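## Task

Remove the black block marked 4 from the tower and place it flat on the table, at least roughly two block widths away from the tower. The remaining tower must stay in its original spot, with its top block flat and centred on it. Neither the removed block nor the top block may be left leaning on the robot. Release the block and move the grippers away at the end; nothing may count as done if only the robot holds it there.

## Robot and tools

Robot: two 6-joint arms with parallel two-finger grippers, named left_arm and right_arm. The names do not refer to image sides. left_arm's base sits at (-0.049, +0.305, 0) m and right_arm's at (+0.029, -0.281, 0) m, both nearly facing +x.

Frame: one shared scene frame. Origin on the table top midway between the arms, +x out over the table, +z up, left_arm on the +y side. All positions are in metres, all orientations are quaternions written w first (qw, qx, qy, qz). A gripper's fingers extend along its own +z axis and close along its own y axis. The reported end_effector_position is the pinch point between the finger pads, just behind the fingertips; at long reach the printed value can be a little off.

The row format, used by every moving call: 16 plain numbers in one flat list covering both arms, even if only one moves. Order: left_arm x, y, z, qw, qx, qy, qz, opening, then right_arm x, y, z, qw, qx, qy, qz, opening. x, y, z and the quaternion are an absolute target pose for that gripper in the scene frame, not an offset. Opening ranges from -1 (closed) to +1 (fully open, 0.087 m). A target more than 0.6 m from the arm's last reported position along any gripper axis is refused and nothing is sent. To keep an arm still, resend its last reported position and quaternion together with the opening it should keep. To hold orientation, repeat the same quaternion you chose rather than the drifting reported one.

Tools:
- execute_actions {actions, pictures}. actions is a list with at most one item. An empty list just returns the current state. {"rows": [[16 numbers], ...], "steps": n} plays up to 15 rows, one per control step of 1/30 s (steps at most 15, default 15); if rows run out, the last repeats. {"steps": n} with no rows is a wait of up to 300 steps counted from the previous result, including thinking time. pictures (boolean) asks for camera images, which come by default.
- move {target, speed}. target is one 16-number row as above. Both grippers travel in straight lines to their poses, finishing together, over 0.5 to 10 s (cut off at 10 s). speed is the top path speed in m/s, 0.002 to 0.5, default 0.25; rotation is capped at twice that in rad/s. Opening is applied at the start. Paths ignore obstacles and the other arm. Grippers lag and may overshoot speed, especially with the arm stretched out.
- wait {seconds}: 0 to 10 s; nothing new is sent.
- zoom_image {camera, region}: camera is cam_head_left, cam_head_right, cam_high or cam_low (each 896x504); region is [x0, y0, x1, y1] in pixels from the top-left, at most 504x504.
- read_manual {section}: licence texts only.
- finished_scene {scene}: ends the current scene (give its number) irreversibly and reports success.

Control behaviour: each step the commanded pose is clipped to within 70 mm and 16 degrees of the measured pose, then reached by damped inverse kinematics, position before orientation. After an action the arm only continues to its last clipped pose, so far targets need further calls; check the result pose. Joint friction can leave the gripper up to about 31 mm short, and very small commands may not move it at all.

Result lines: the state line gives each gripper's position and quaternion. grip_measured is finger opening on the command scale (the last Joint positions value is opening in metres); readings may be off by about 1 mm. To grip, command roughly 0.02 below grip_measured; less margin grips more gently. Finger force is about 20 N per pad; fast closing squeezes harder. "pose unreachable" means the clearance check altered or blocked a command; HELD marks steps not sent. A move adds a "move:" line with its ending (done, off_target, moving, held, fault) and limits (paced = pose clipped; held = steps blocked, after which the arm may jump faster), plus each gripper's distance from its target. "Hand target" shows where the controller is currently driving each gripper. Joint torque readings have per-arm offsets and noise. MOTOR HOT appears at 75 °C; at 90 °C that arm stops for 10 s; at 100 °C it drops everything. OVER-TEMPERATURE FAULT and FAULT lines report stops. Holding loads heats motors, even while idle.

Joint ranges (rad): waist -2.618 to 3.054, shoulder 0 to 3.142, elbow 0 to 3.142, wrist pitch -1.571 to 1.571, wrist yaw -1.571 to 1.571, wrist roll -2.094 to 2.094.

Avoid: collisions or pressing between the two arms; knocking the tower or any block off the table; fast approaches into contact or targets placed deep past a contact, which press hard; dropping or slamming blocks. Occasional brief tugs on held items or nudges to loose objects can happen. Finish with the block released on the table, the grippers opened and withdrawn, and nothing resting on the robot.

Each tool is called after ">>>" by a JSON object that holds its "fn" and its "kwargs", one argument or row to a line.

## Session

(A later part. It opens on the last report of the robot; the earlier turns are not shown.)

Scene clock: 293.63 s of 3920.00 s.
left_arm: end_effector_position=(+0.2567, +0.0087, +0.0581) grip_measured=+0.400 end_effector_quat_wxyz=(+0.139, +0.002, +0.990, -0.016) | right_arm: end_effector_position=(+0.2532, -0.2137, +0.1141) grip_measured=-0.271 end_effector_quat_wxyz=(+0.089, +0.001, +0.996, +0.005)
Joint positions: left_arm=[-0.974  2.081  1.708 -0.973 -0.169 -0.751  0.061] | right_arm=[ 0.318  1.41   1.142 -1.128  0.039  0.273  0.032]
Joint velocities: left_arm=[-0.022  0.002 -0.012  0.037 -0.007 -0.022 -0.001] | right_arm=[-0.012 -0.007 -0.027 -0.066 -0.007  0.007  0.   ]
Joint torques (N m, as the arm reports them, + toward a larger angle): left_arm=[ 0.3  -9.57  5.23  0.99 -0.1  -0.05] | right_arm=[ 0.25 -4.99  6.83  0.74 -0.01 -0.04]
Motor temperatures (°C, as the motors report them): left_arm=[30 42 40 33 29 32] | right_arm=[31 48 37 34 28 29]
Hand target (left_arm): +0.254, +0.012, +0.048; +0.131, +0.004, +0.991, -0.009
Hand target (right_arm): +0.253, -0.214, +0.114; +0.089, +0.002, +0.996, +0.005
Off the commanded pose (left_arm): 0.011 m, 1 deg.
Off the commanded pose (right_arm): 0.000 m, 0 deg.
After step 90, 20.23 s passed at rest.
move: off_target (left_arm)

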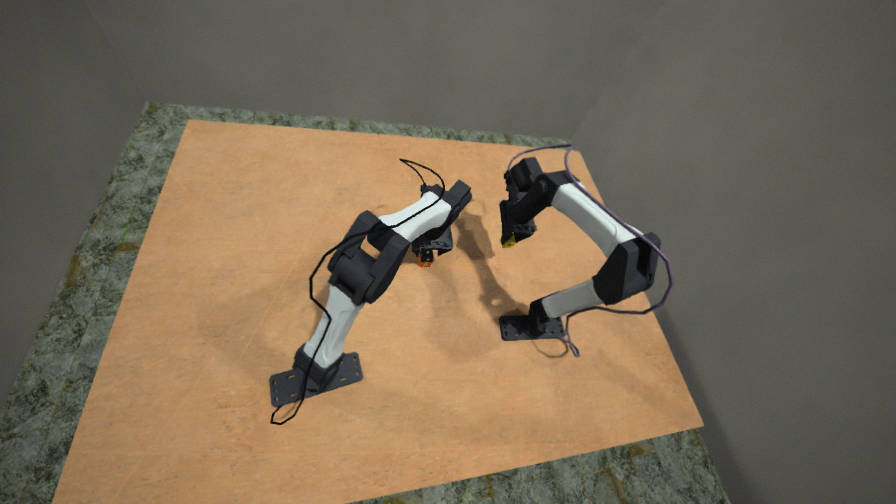

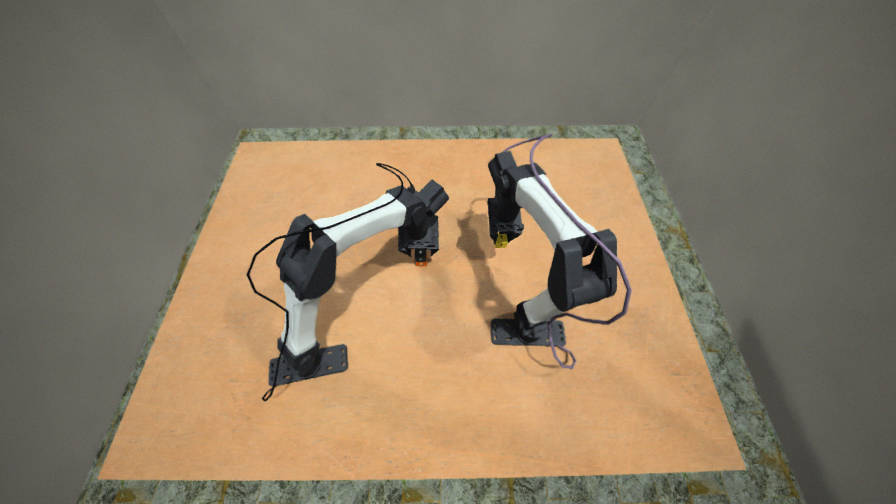

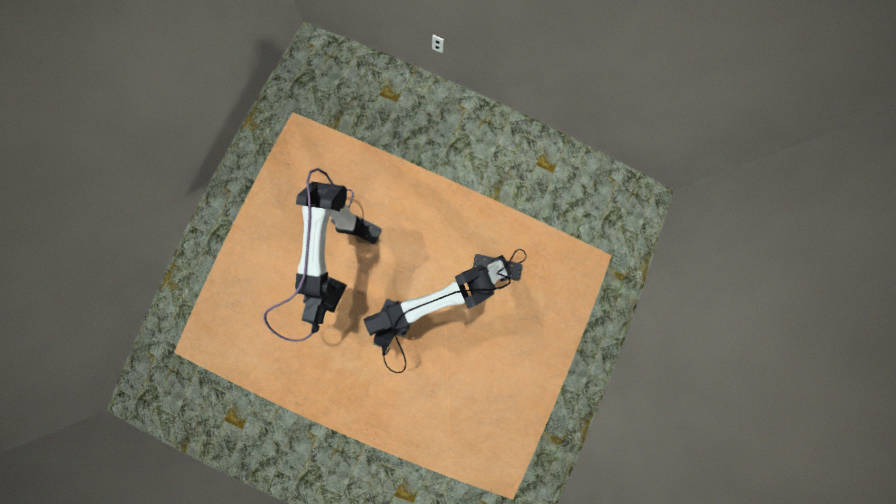

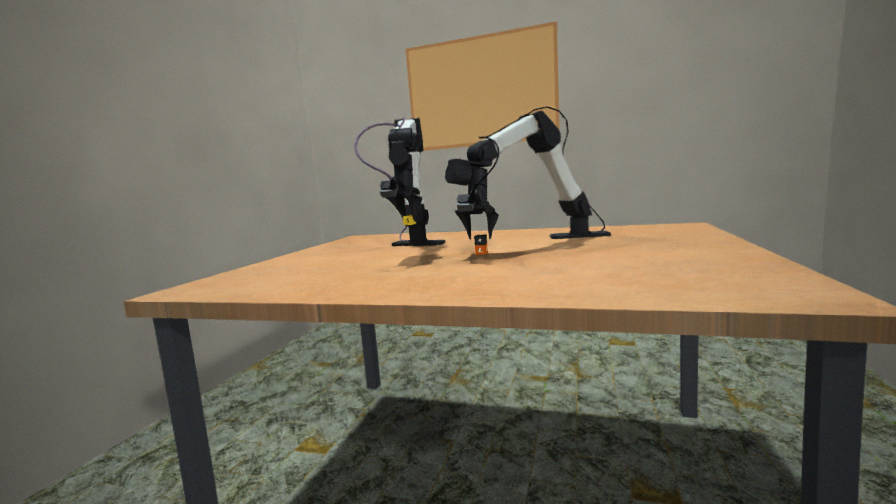

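>>> {"fn": "execute_actions", "kwargs": {
  "actions": [
    {"rows": [[0.2531,0.0122,0.0472,0.1307,0.004,0.991,-0.0088,0.36, 0.2532,-0.2138,0.1141,0.089,0.002,0.996,0.005,-0.31],[0.2529,0.0124,0.0464,0.1304,0.004,0.991,-0.0085,0.32, 0.2532,-0.2138,0.1141,0.089,0.002,0.996,0.005,-0.31],[0.2527,0.0126,0.0456,0.1301,0.004,0.991,-0.0083,0.28, 0.2532,-0.2138,0.1141,0.089,0.002,0.996,0.005,-0.31],[0.2525,0.0128,0.0448,0.1298,0.004,0.991,-0.008,0.24, 0.2532,-0.2138,0.1141,0.089,0.002,0.996,0.005,-0.31],[0.2523,0.0130,0.0440,0.1295,0.0045,0.9912,-0.0078,0.20, 0.2532,-0.2138,0.1141,0.089,0.002,0.996,0.005,-0.31],[0.2521,0.0132,0.0432,0.1292,0.0045,0.9912,-0.0075,0.16, 0.2532,-0.2138,0.1141,0.089,0.002,0.996,0.005,-0.31],[0.2519,0.0134,0.0424,0.1289,0.0045,0.9913,-0.0073,0.12, 0.2532,-0.2138,0.1141,0.089,0.002,0.996,0.005,-0.31],[0.2517,0.0136,0.0416,0.1286,0.005,0.9914,-0.007,0.08, 0.2532,-0.2138,0.1141,0.089,0.002,0.996,0.005,-0.31],[0.2514,0.0139,0.0408,0.1283,0.005,0.9915,-0.0068,0.04, 0.2532,-0.2138,0.1141,0.089,0.002,0.996,0.005,-0.31],[0.2512,0.0141,0.0400,0.128,0.005,0.9915,-0.0065,0.0, 0.2532,-0.2138,0.1141,0.089,0.002,0.996,0.005,-0.31],[0.2512,0.0141,0.0400,0.128,0.005,0.9915,-0.0065,-0.03, 0.2532,-0.2138,0.1141,0.089,0.002,0.996,0.005,-0.31],[0.2512,0.0141,0.0400,0.128,0.005,0.9915,-0.0065,-0.06, 0.2532,-0.2138,0.1141,0.089,0.002,0.996,0.005,-0.31],[0.2512,0.0141,0.0400,0.128,0.005,0.9915,-0.0065,-0.09, 0.2532,-0.2138,0.1141,0.089,0.002,0.996,0.005,-0.31],[0.2512,0.0141,0.0400,0.128,0.005,0.9915,-0.0065,-0.12, 0.2532,-0.2138,0.1141,0.089,0.002,0.996,0.005,-0.31],[0.2512,0.0141,0.0400,0.128,0.005,0.9915,-0.0065,-0.14, 0.2532,-0.2138,0.1141,0.089,0.002,0.996,0.005,-0.31]], "steps": 15}
  ],
  "pictures": false
}}

>>> {"fn": "execute_actions", "kwargs": {
  "actions": [
    {"rows": [[0.2512,0.0141,0.0400,0.128,0.005,0.9915,-0.0065,-0.16, 0.2532,-0.2138,0.1141,0.089,0.002,0.996,0.005,-0.31],[0.2512,0.0141,0.0400,0.128,0.005,0.9915,-0.0065,-0.18, 0.2532,-0.2138,0.1141,0.089,0.002,0.996,0.005,-0.31],[0.2512,0.0141,0.0400,0.128,0.005,0.9915,-0.0065,-0.20, 0.2532,-0.2138,0.1141,0.089,0.002,0.996,0.005,-0.31],[0.2512,0.0141,0.0400,0.128,0.005,0.9915,-0.0065,-0.22, 0.2532,-0.2138,0.1141,0.089,0.002,0.996,0.005,-0.31],[0.2512,0.0141,0.0400,0.128,0.005,0.9915,-0.0065,-0.24, 0.2532,-0.2138,0.1141,0.089,0.002,0.996,0.005,-0.31],[0.2512,0.0141,0.0400,0.128,0.005,0.9915,-0.0065,-0.26, 0.2532,-0.2138,0.1141,0.089,0.002,0.996,0.005,-0.31],[0.2512,0.0141,0.0400,0.128,0.005,0.9915,-0.0065,-0.28, 0.2532,-0.2138,0.1141,0.089,0.002,0.996,0.005,-0.31],[0.2512,0.0141,0.0400,0.128,0.005,0.9915,-0.0065,-0.30, 0.2532,-0.2138,0.1141,0.089,0.002,0.996,0.005,-0.31],[0.2512,0.0141,0.0400,0.128,0.005,0.9915,-0.0065,-0.32, 0.2532,-0.2138,0.1141,0.089,0.002,0.996,0.005,-0.31],[0.2512,0.0141,0.0400,0.128,0.005,0.9915,-0.0065,-0.33, 0.2532,-0.2138,0.1141,0.089,0.002,0.996,0.005,-0.31]], "steps": 12}
  ]
}}

>>> {"fn": "zoom_image", "kwargs": {
  "camera": "cam_low",
  "region": [452, 204, 508, 260]
}}

>>> {"fn": "zoom_image", "kwargs": {
  "camera": "cam_head_right",
  "region": [392, 225, 448, 275]
}}

Scene clock: 344.77 s of 3920.00 s.
left_arm: end_effector_position=(+0.2542, +0.0112, +0.0503) grip_measured=-0.129 end_effector_quat_wxyz=(+0.135, +0.002, +0.991, -0.013) | right_arm: end_effector_position=(+0.2532, -0.2137, +0.1141) grip_measured=-0.271 end_effector_quat_wxyz=(+0.089, +0.001, +0.996, +0.005)
Joint positions: left_arm=[-0.974  2.081  1.678 -0.953 -0.169 -0.751  0.038] | right_arm=[ 0.318  1.41   1.142 -1.128  0.039  0.273  0.032]
Joint velocities: left_arm=[ 0.002 -0.027 -0.007 -0.022  0.051 -0.022 -0.017] | right_arm=[-0.002 -0.007 -0.017 -0.007 -0.022 -0.007  0.   ]
Joint torques (N m, as the arm reports them, + toward a larger angle): left_arm=[ 0.32 -9.36  5.23  1.   -0.06  0.  ] | right_arm=[ 0.26 -4.97  6.85  0.76 -0.02 -0.04]
Motor temperatures (°C, as the motors report them): left_arm=[30 47 37 33 29 32] | right_arm=[31 44 40 34 28 29]
Hand target (left_arm): +0.251, +0.014, +0.040; +0.128, +0.005, +0.992, -0.006
Hand target (right_arm): +0.253, -0.214, +0.114; +0.089, +0.002, +0.996, +0.005
Off the commanded pose (left_arm): 0.011 m, 1 deg.
Off the commanded pose (right_arm): 0.000 m, 0 deg.
Steps of this call (steps 1 to 90: nothing new was sent; then 47.63 s passed at rest; steps 91 to 105: all 15 steps of this action). Readings (end_effector_position):
91: left_arm (+0.2570, +0.0084, +0.0581) | right_arm (+0.2532, -0.2137, +0.1141)
92: left_arm (+0.2572, +0.0082, +0.0582) | right_arm (+0.2532, -0.2137, +0.1141)
94: left_arm (+0.2576, +0.0078, +0.0582) | right_arm (+0.2532, -0.2137, +0.1141)
98: left_arm (+0.2560, +0.0094, +0.0541) | right_arm (+0.2532, -0.2137, +0.1141)
105: the state above

Scene clock: 345.17 s of 3920.00 s.
left_arm: end_effector_position=(+0.2549, +0.0105, +0.0504) grip_measured=-0.255 end_effector_quat_wxyz=(+0.137, +0.002, +0.991, -0.014) | right_arm: end_effector_position=(+0.2532, -0.2137, +0.1141) grip_measured=-0.271 end_effector_quat_wxyz=(+0.089, +0.001, +0.996, +0.005)
Joint positions: left_arm=[-0.974  2.081  1.678 -0.949 -0.169 -0.751  0.033] | right_arm=[ 0.318  1.41   1.142 -1.128  0.039  0.273  0.032]
Joint velocities: left_arm=[-0.007 -0.002  0.002  0.007 -0.022  0.022 -0.001] | right_arm=[ 0.002 -0.032 -0.007 -0.051 -0.066  0.022  0.   ]
Joint torques (N m, as the arm reports them, + toward a larger angle): left_arm=[ 0.26 -9.49  5.22  1.02 -0.08  0.  ] | right_arm=[ 0.28 -4.98  6.85  0.75 -0.01 -0.04]
Motor temperatures (°C, as the motors report them): left_arm=[30 47 37 33 29 32] | right_arm=[31 44 40 34 28 29]
Hand target (left_arm): +0.251, +0.014, +0.040; +0.128, +0.005, +0.992, -0.006
Hand target (right_arm): +0.253, -0.214, +0.114; +0.089, +0.002, +0.996, +0.005
Off the commanded pose (left_arm): 0.012 m, 1 deg.
Off the commanded pose (right_arm): 0.000 m, 0 deg.
Steps of this call (steps 1 to 12: all 12 steps of this action). Readings (end_effector_position):
1: left_arm (+0.2544, +0.0110, +0.0504) | right_arm (+0.2532, -0.2137, +0.1141)
2: left_arm (+0.2545, +0.0108, +0.0504) | right_arm (+0.2532, -0.2137, +0.1141)
4: left_arm (+0.2546, +0.0107, +0.0504) | right_arm (+0.2532, -0.2137, +0.1141)
8: left_arm (+0.2549, +0.0105, +0.0504) | right_arm (+0.2532, -0.2137, +0.1141)
12: the state above

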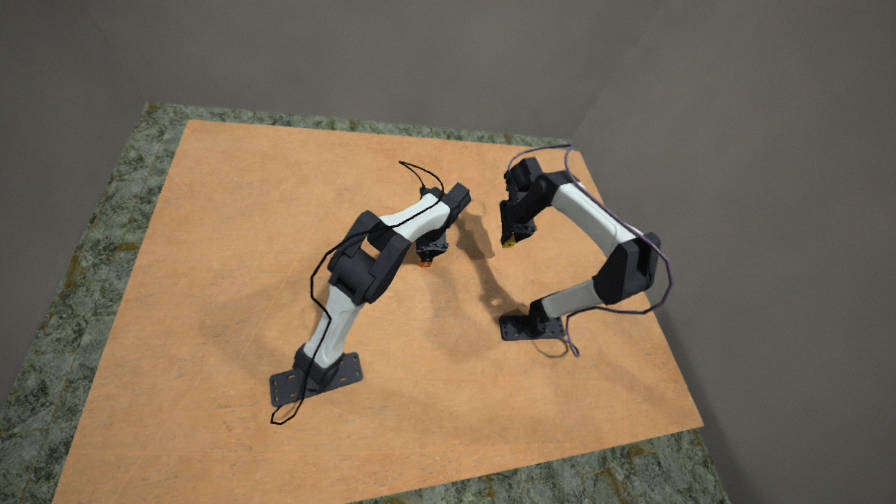

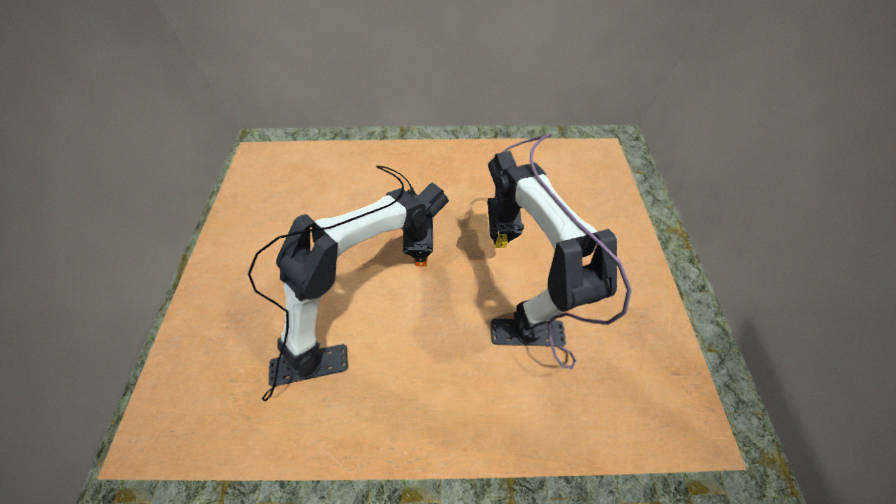

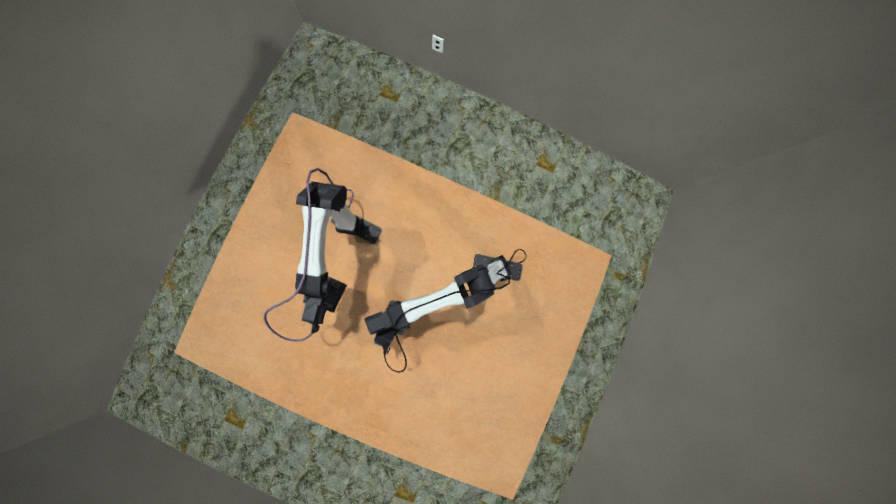

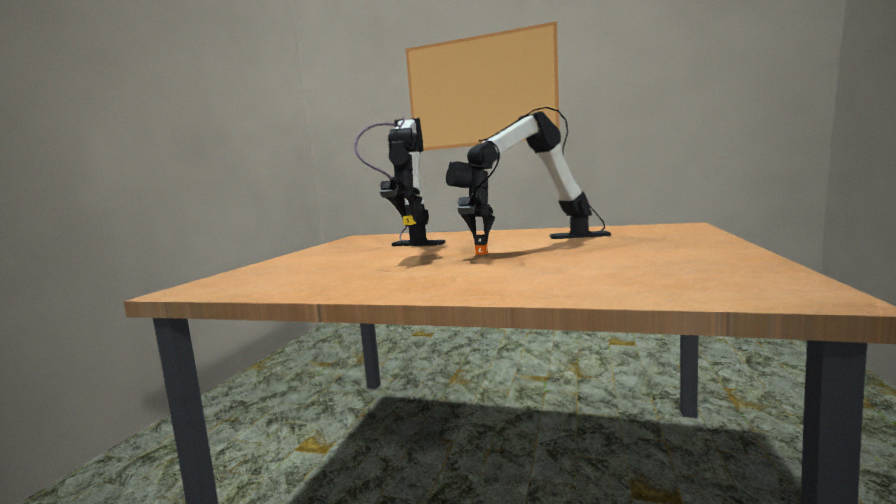

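Region (452, 204, 508, 260) of cam_low's 896x504 image, scaled by 9.000, with more detail than that image has.

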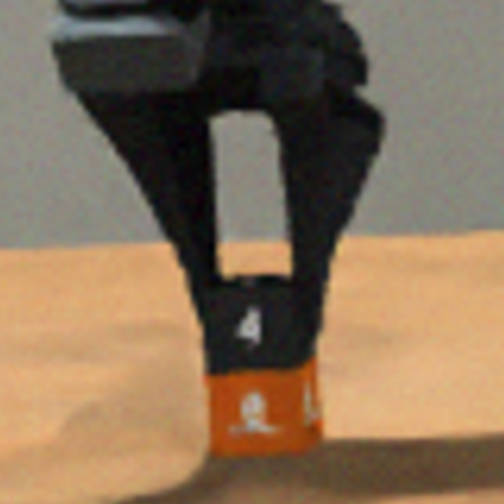

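Region (392, 225, 448, 275) of cam_head_right's 896x504 image, scaled by 9.000, with more detail than that image has; it fills the top 450 rows of this view, and the rest is white.

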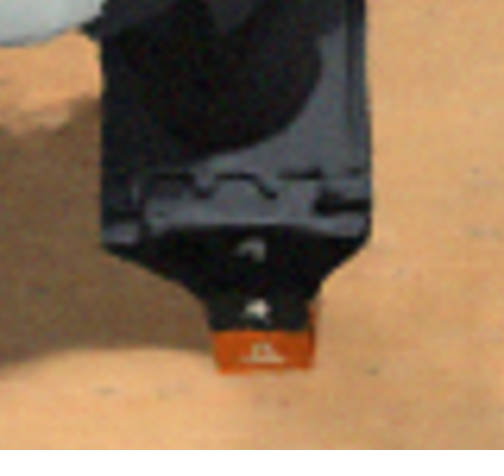

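>>> {"fn": "execute_actions", "kwargs": {
  "actions": [
    {"rows": [[0.2549,0.0105,0.0504,0.137,0.002,0.991,-0.014,-0.30, 0.2532,-0.2138,0.1141,0.089,0.002,0.996,0.005,-0.31],[0.2570,0.0085,0.0532,0.1405,0.0015,0.9905,-0.0175,-0.30, 0.2532,-0.2138,0.1141,0.089,0.002,0.996,0.005,-0.31],[0.2590,0.0065,0.0559,0.144,0.001,0.990,-0.021,-0.30, 0.2532,-0.2138,0.1141,0.089,0.002,0.996,0.005,-0.31],[0.2590,0.0065,0.0575,0.144,0.001,0.990,-0.021,-0.30, 0.2532,-0.2138,0.1141,0.089,0.002,0.996,0.005,-0.31],[0.2590,0.0065,0.0595,0.144,0.001,0.990,-0.021,-0.30, 0.2532,-0.2138,0.1141,0.089,0.002,0.996,0.005,-0.31],[0.2590,0.0065,0.062,0.144,0.001,0.990,-0.021,-0.30, 0.2532,-0.2138,0.1141,0.089,0.002,0.996,0.005,-0.31],[0.2590,0.0065,0.065,0.144,0.001,0.990,-0.021,-0.30, 0.2532,-0.2138,0.1141,0.089,0.002,0.996,0.005,-0.31],[0.2590,0.0065,0.068,0.144,0.001,0.990,-0.021,-0.30, 0.2532,-0.2138,0.1141,0.089,0.002,0.996,0.005,-0.31],[0.2590,0.0065,0.071,0.144,0.001,0.990,-0.021,-0.30, 0.2532,-0.2138,0.1141,0.089,0.002,0.996,0.005,-0.31],[0.2590,0.0065,0.074,0.144,0.001,0.990,-0.021,-0.30, 0.2532,-0.2138,0.1141,0.089,0.002,0.996,0.005,-0.31],[0.2590,0.0065,0.077,0.144,0.001,0.990,-0.021,-0.30, 0.2532,-0.2138,0.1141,0.089,0.002,0.996,0.005,-0.31],[0.2590,0.0065,0.080,0.144,0.001,0.990,-0.021,-0.30, 0.2532,-0.2138,0.1141,0.089,0.002,0.996,0.005,-0.31],[0.2590,0.0065,0.0825,0.144,0.001,0.990,-0.021,-0.30, 0.2532,-0.2138,0.1141,0.089,0.002,0.996,0.005,-0.31],[0.2590,0.0065,0.0845,0.144,0.001,0.990,-0.021,-0.30, 0.2532,-0.2138,0.1141,0.089,0.002,0.996,0.005,-0.31],[0.2590,0.0065,0.086,0.144,0.001,0.990,-0.021,-0.30, 0.2532,-0.2138,0.1141,0.089,0.002,0.996,0.005,-0.31]], "steps": 15}
  ],
  "pictures": false
}}

>>> {"fn": "move", "kwargs": {
  "target": [0.25, 0.245, 0.055, 0.130, 0, 0.9915, 0, -0.30, 0.2495, 0.0160, 0.072, 0.0872, 0, 0.9962, 0, -0.31],
  "speed": 0.2
}}

>>> {"fn": "zoom_image", "kwargs": {
  "camera": "cam_low",
  "region": [452, 204, 508, 260]
}}

>>> {"fn": "zoom_image", "kwargs": {
  "camera": "cam_head_right",
  "region": [392, 225, 448, 275]
}}

>>> {"fn": "zoom_image", "kwargs": {
  "camera": "cam_low",
  "region": [525, 200, 589, 264]
}}

Scene clock: 384.17 s of 3920.00 s.
left_arm: end_effector_position=(+0.2602, +0.0053, +0.0713) grip_measured=-0.255 end_effector_quat_wxyz=(+0.144, +0.001, +0.989, -0.021) | right_arm: end_effector_position=(+0.2532, -0.2137, +0.1141) grip_measured=-0.271 end_effector_quat_wxyz=(+0.089, +0.001, +0.996, +0.005)
Joint positions: left_arm=[-0.974  2.081  1.759 -1.01  -0.169 -0.751  0.033] | right_arm=[ 0.318  1.41   1.142 -1.128  0.039  0.273  0.032]
Joint velocities: left_arm=[ 0.002  0.017  0.227 -0.227  0.022 -0.022  0.001] | right_arm=[ 0.007  0.002 -0.017 -0.007  0.037 -0.095 -0.   ]
Joint torques (N m, as the arm reports them, + toward a larger angle): left_arm=[  0.26 -11.37   9.16   0.74  -0.09  -0.08] | right_arm=[ 0.26 -4.99  6.85  0.74 -0.01 -0.04]
Motor temperatures (°C, as the motors report them): left_arm=[30 49 36 33 29 32] | right_arm=[31 43 40 34 28 29]
Hand target (left_arm): +0.259, +0.007, +0.086; +0.145, +0.001, +0.989, -0.022
Hand target (right_arm): +0.253, -0.214, +0.114; +0.089, +0.002, +0.996, +0.005
Off the commanded pose (left_arm): 0.015 m, 0 deg.
Off the commanded pose (right_arm): 0.000 m, 0 deg.
Steps of this call (steps 1 to 90: nothing new was sent; then 35.50 s passed at rest; steps 91 to 105: all 15 steps of this action). Readings (end_effector_position):
91: left_arm (+0.2549, +0.0105, +0.0504) | right_arm (+0.2532, -0.2137, +0.1141)
92: left_arm (+0.2549, +0.0105, +0.0504) | right_arm (+0.2532, -0.2137, +0.1141)
94: left_arm (+0.2549, +0.0105, +0.0504) | right_arm (+0.2532, -0.2137, +0.1141)
98: left_arm (+0.2553, +0.0100, +0.0536) | right_arm (+0.2532, -0.2137, +0.1141)
105: the state above

Scene clock: 386.43 s of 3920.00 s.
left_arm: end_effector_position=(+0.2580, +0.2463, +0.0561) grip_measured=-0.255 end_effector_quat_wxyz=(+0.128, -0.003, +0.992, +0.008) | right_arm: end_effector_position=(+0.2497, +0.0099, +0.0712) grip_measured=-0.271 end_effector_quat_wxyz=(+0.089, -0.004, +0.996, -0.002)
Joint positions: left_arm=[-0.4    1.674  1.161 -0.808 -0.068 -0.198  0.033] | right_arm=[ 0.947  1.936  1.555 -1.082  0.142  0.887  0.032]
Joint velocities: left_arm=[-0.002 -0.002  0.002 -0.022  0.037  0.022 -0.001] | right_arm=[ 0.012 -0.007 -0.002 -0.007 -0.007 -0.037 -0.001]
Joint torques (N m, as the arm reports them, + toward a larger angle): left_arm=[ 0.46 -8.18  5.09  1.08  0.04 -0.03] | right_arm=[ 0.51 -8.78  8.45  0.46  0.21  0.07]
Motor temperatures (°C, as the motors report them): left_arm=[30 49 37 33 29 32] | right_arm=[31 43 41 34 28 29]
Hand target (left_arm): +0.254, +0.247, +0.055; +0.129, +0.000, +0.992, +0.003
Hand target (right_arm): +0.252, +0.013, +0.072; +0.091, -0.001, +0.996, -0.005
Off the commanded pose (left_arm): 0.008 m, 1 deg.
Off the commanded pose (right_arm): 0.006 m, 1 deg.
move: done

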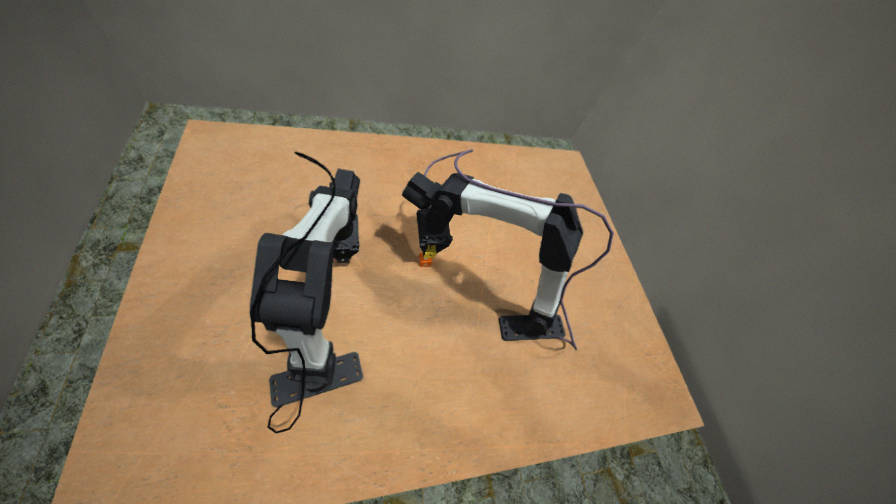

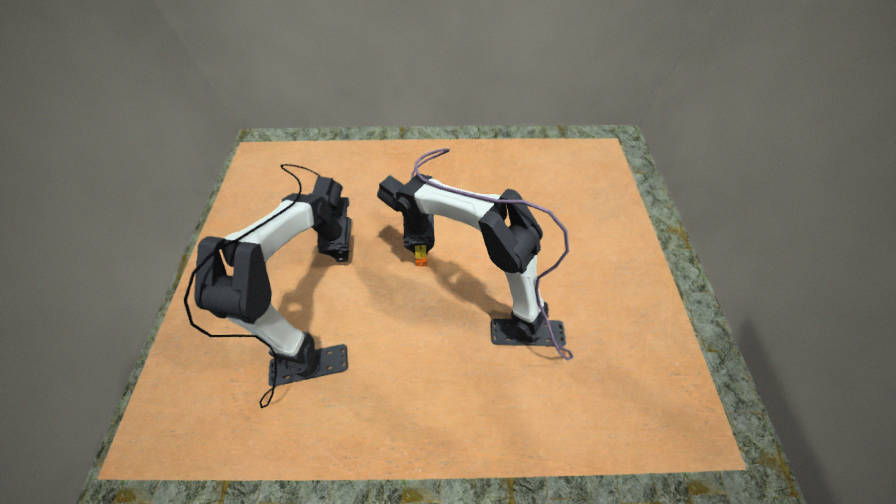

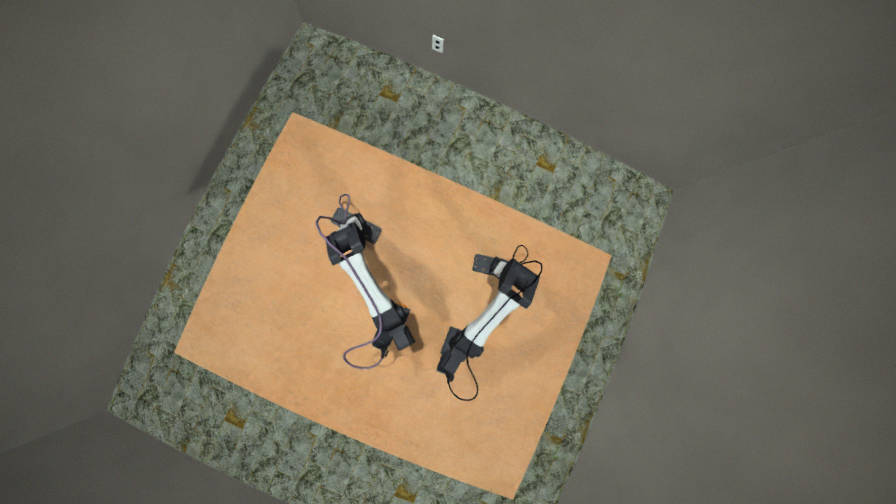

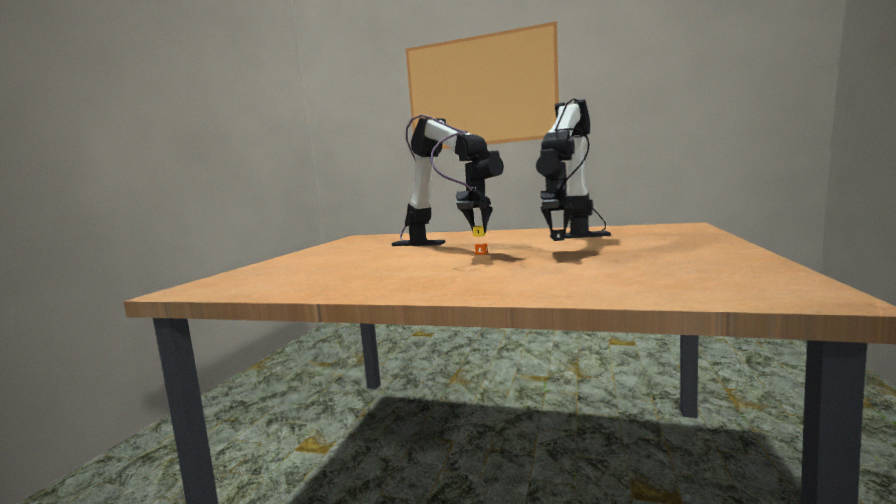

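Region (452, 204, 508, 260) of cam_low's 896x504 image, scaled by 9.000, with more detail than that image has.

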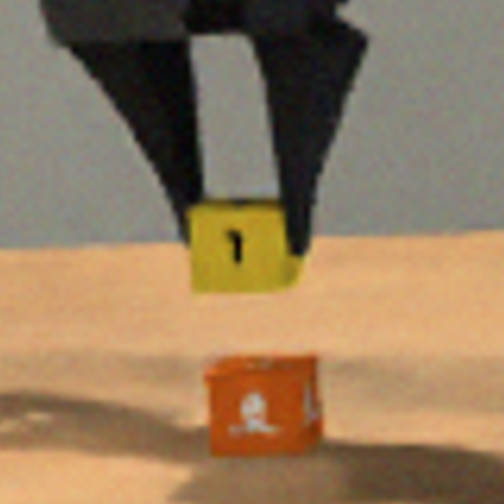

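Region (392, 225, 448, 275) of cam_head_right's 896x504 image, scaled by 9.000, with more detail than that image has; it fills the top 450 rows of this view, and the rest is white.

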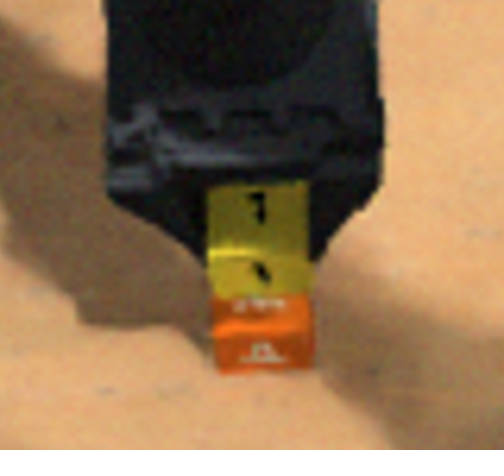

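Region (525, 200, 589, 264) of cam_low's 896x504 image, scaled by 7.875, with more detail than that image has.

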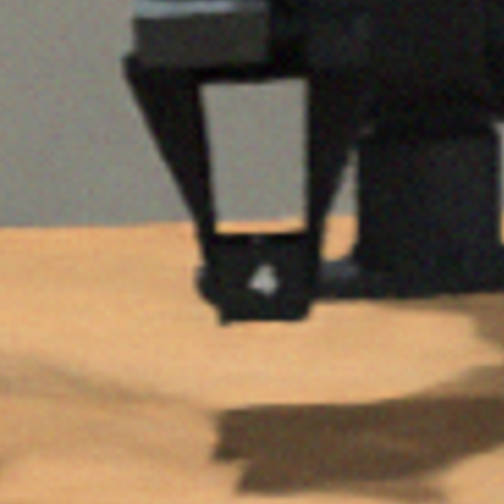

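>>> {"fn": "move", "kwargs": {
  "target": [0.255, 0.247, 0.016, 0.1224, -0.003, 0.9924, 0.009, -0.30, 0.2494, 0.0095, 0.0396, 0.0844, -0.0045, 0.9964, -0.0079, -0.31],
  "speed": 0.05
}}

>>> {"fn": "zoom_image", "kwargs": {
  "camera": "cam_low",
  "region": [452, 204, 508, 260]
}}

>>> {"fn": "zoom_image", "kwargs": {
  "camera": "cam_head_right",
  "region": [392, 225, 448, 275]
}}

>>> {"fn": "zoom_image", "kwargs": {
  "camera": "cam_low",
  "region": [525, 200, 589, 264]
}}

>>> {"fn": "zoom_image", "kwargs": {
  "camera": "cam_head_left",
  "region": [400, 225, 456, 275]
}}

Scene clock: 442.00 s of 3920.00 s.
left_arm: end_effector_position=(+0.2617, +0.2454, +0.0269) grip_measured=-0.255 end_effector_quat_wxyz=(+0.136, -0.002, +0.991, +0.006) | right_arm: end_effector_position=(+0.2525, +0.0134, +0.0512) grip_measured=-0.271 end_effector_quat_wxyz=(+0.093, -0.003, +0.996, +0.002)
Joint positions: left_arm=[-0.4    1.71   1.078 -0.673 -0.066 -0.196  0.033] | right_arm=[ 0.947  1.955  1.501 -0.997  0.142  0.889  0.032]
Joint velocities: left_arm=[-0.002  0.017 -0.032 -0.037  0.022 -0.022 -0.   ] | right_arm=[-0.002  0.007  0.002 -0.11  -0.066  0.051 -0.   ]
Joint torques (N m, as the arm reports them, + toward a larger angle): left_arm=[ 0.34 -5.73  5.01  1.14  0.   -0.06] | right_arm=[ 0.29 -8.75  4.68  0.71  0.09 -0.07]
Motor temperatures (°C, as the motors report them): left_arm=[30 48 36 33 29 32] | right_arm=[31 48 44 33 28 29]
Hand target (left_arm): +0.255, +0.247, +0.016; +0.122, -0.003, +0.992, +0.009
Hand target (right_arm): +0.249, +0.009, +0.040; +0.084, -0.005, +0.996, -0.008
Off the commanded pose (left_arm): 0.013 m, 2 deg.
Off the commanded pose (right_arm): 0.013 m, 2 deg.
After step 90, 51.30 s passed at rest.
move: off_target (left_arm, right_arm)

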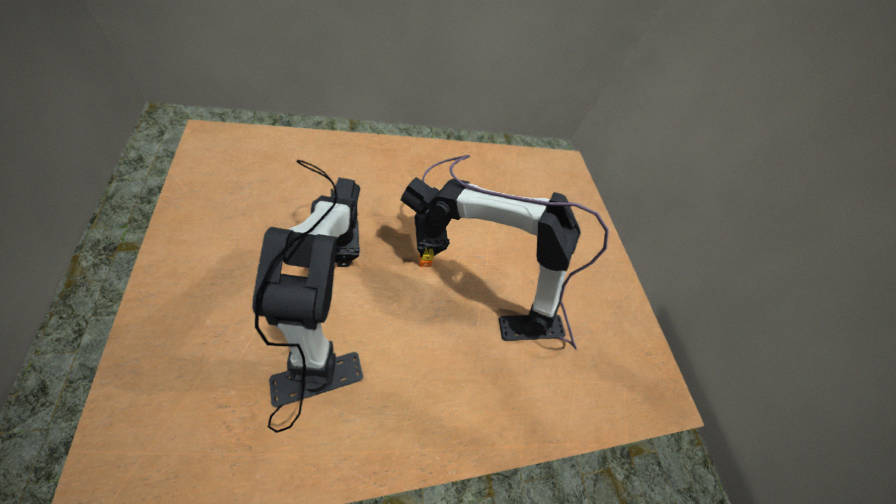

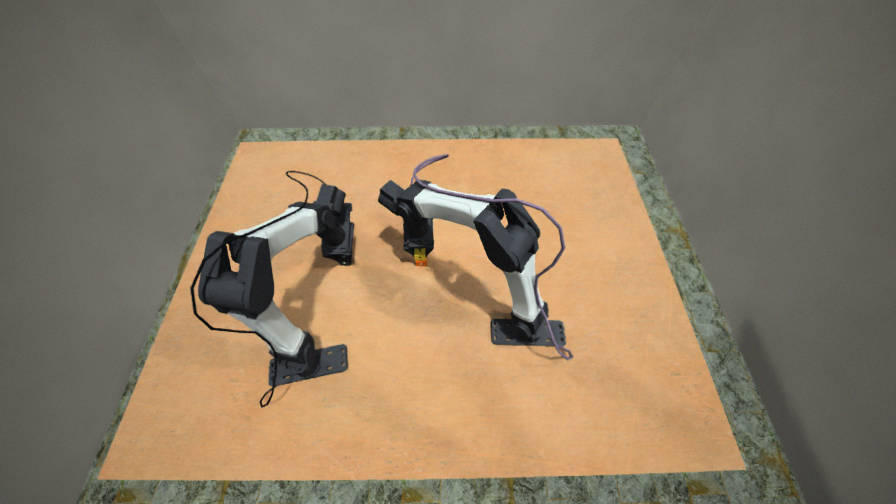

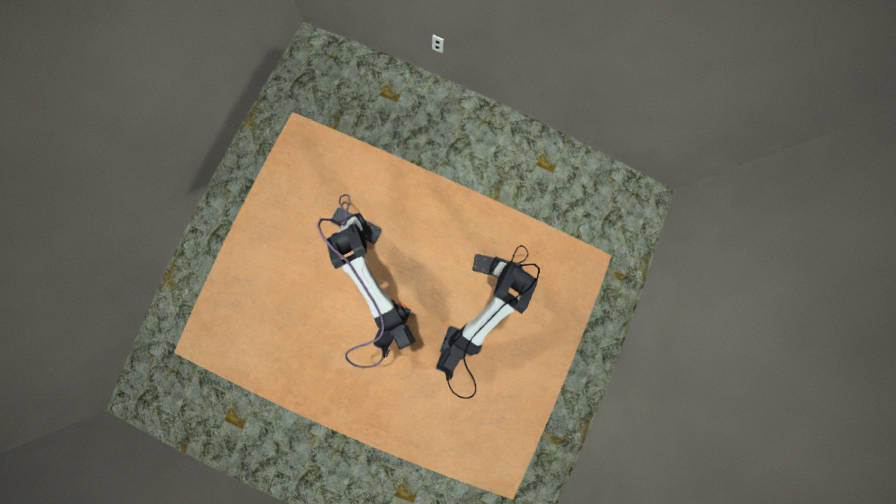

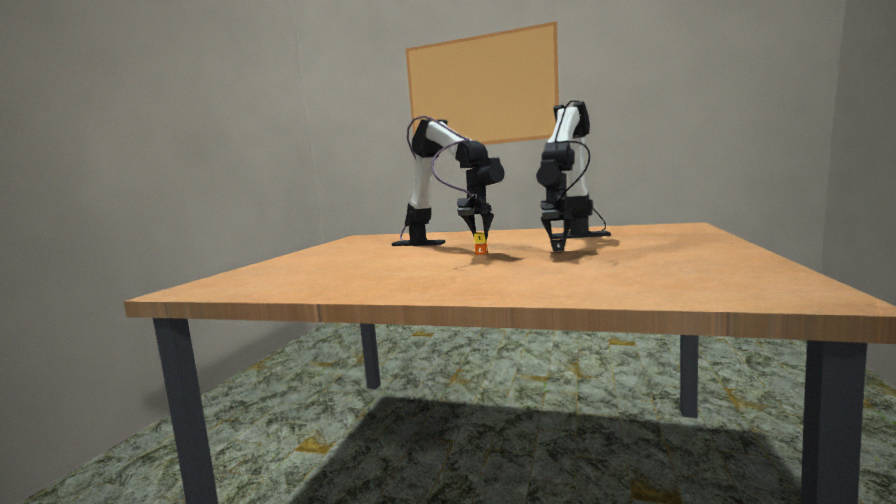

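Region (452, 204, 508, 260) of cam_low's 896x504 image, scaled by 9.000, with more detail than that image has.

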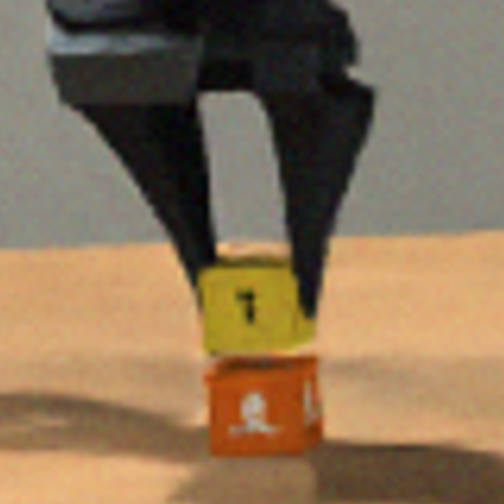

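Region (392, 225, 448, 275) of cam_head_right's 896x504 image, scaled by 9.000, with more detail than that image has; it fills the top 450 rows of this view, and the rest is white.

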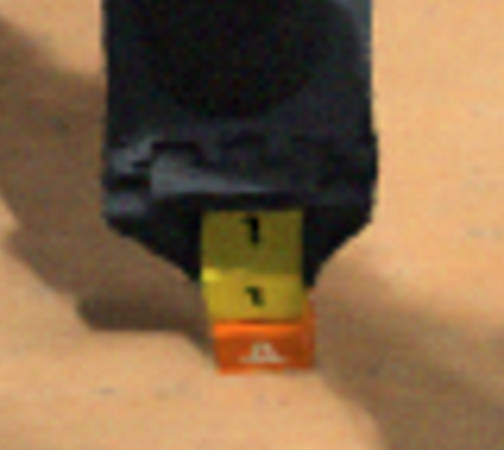

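Region (525, 200, 589, 264) of cam_low's 896x504 image, scaled by 7.875, with more detail than that image has.

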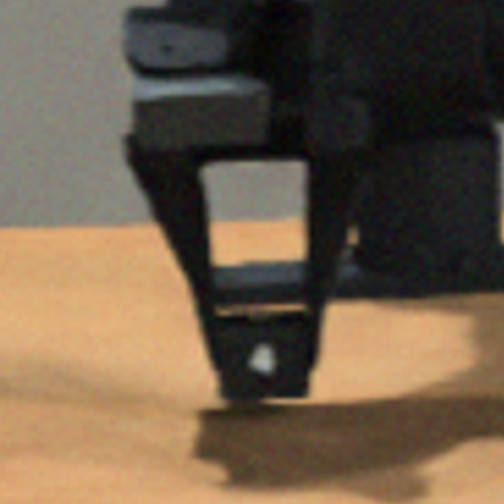

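Region (400, 225, 456, 275) of cam_head_left's 896x504 image, scaled by 9.000, with more detail than that image has; it fills the top 450 rows of this view, and the rest is white.

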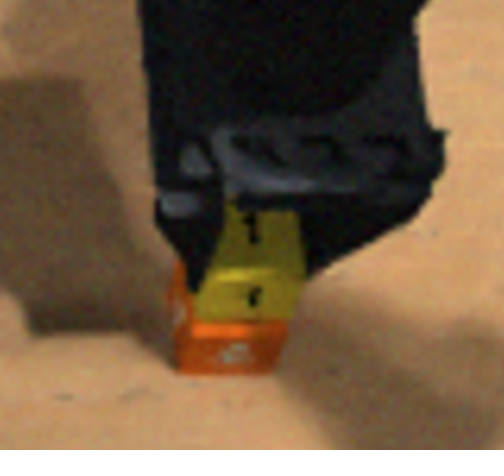

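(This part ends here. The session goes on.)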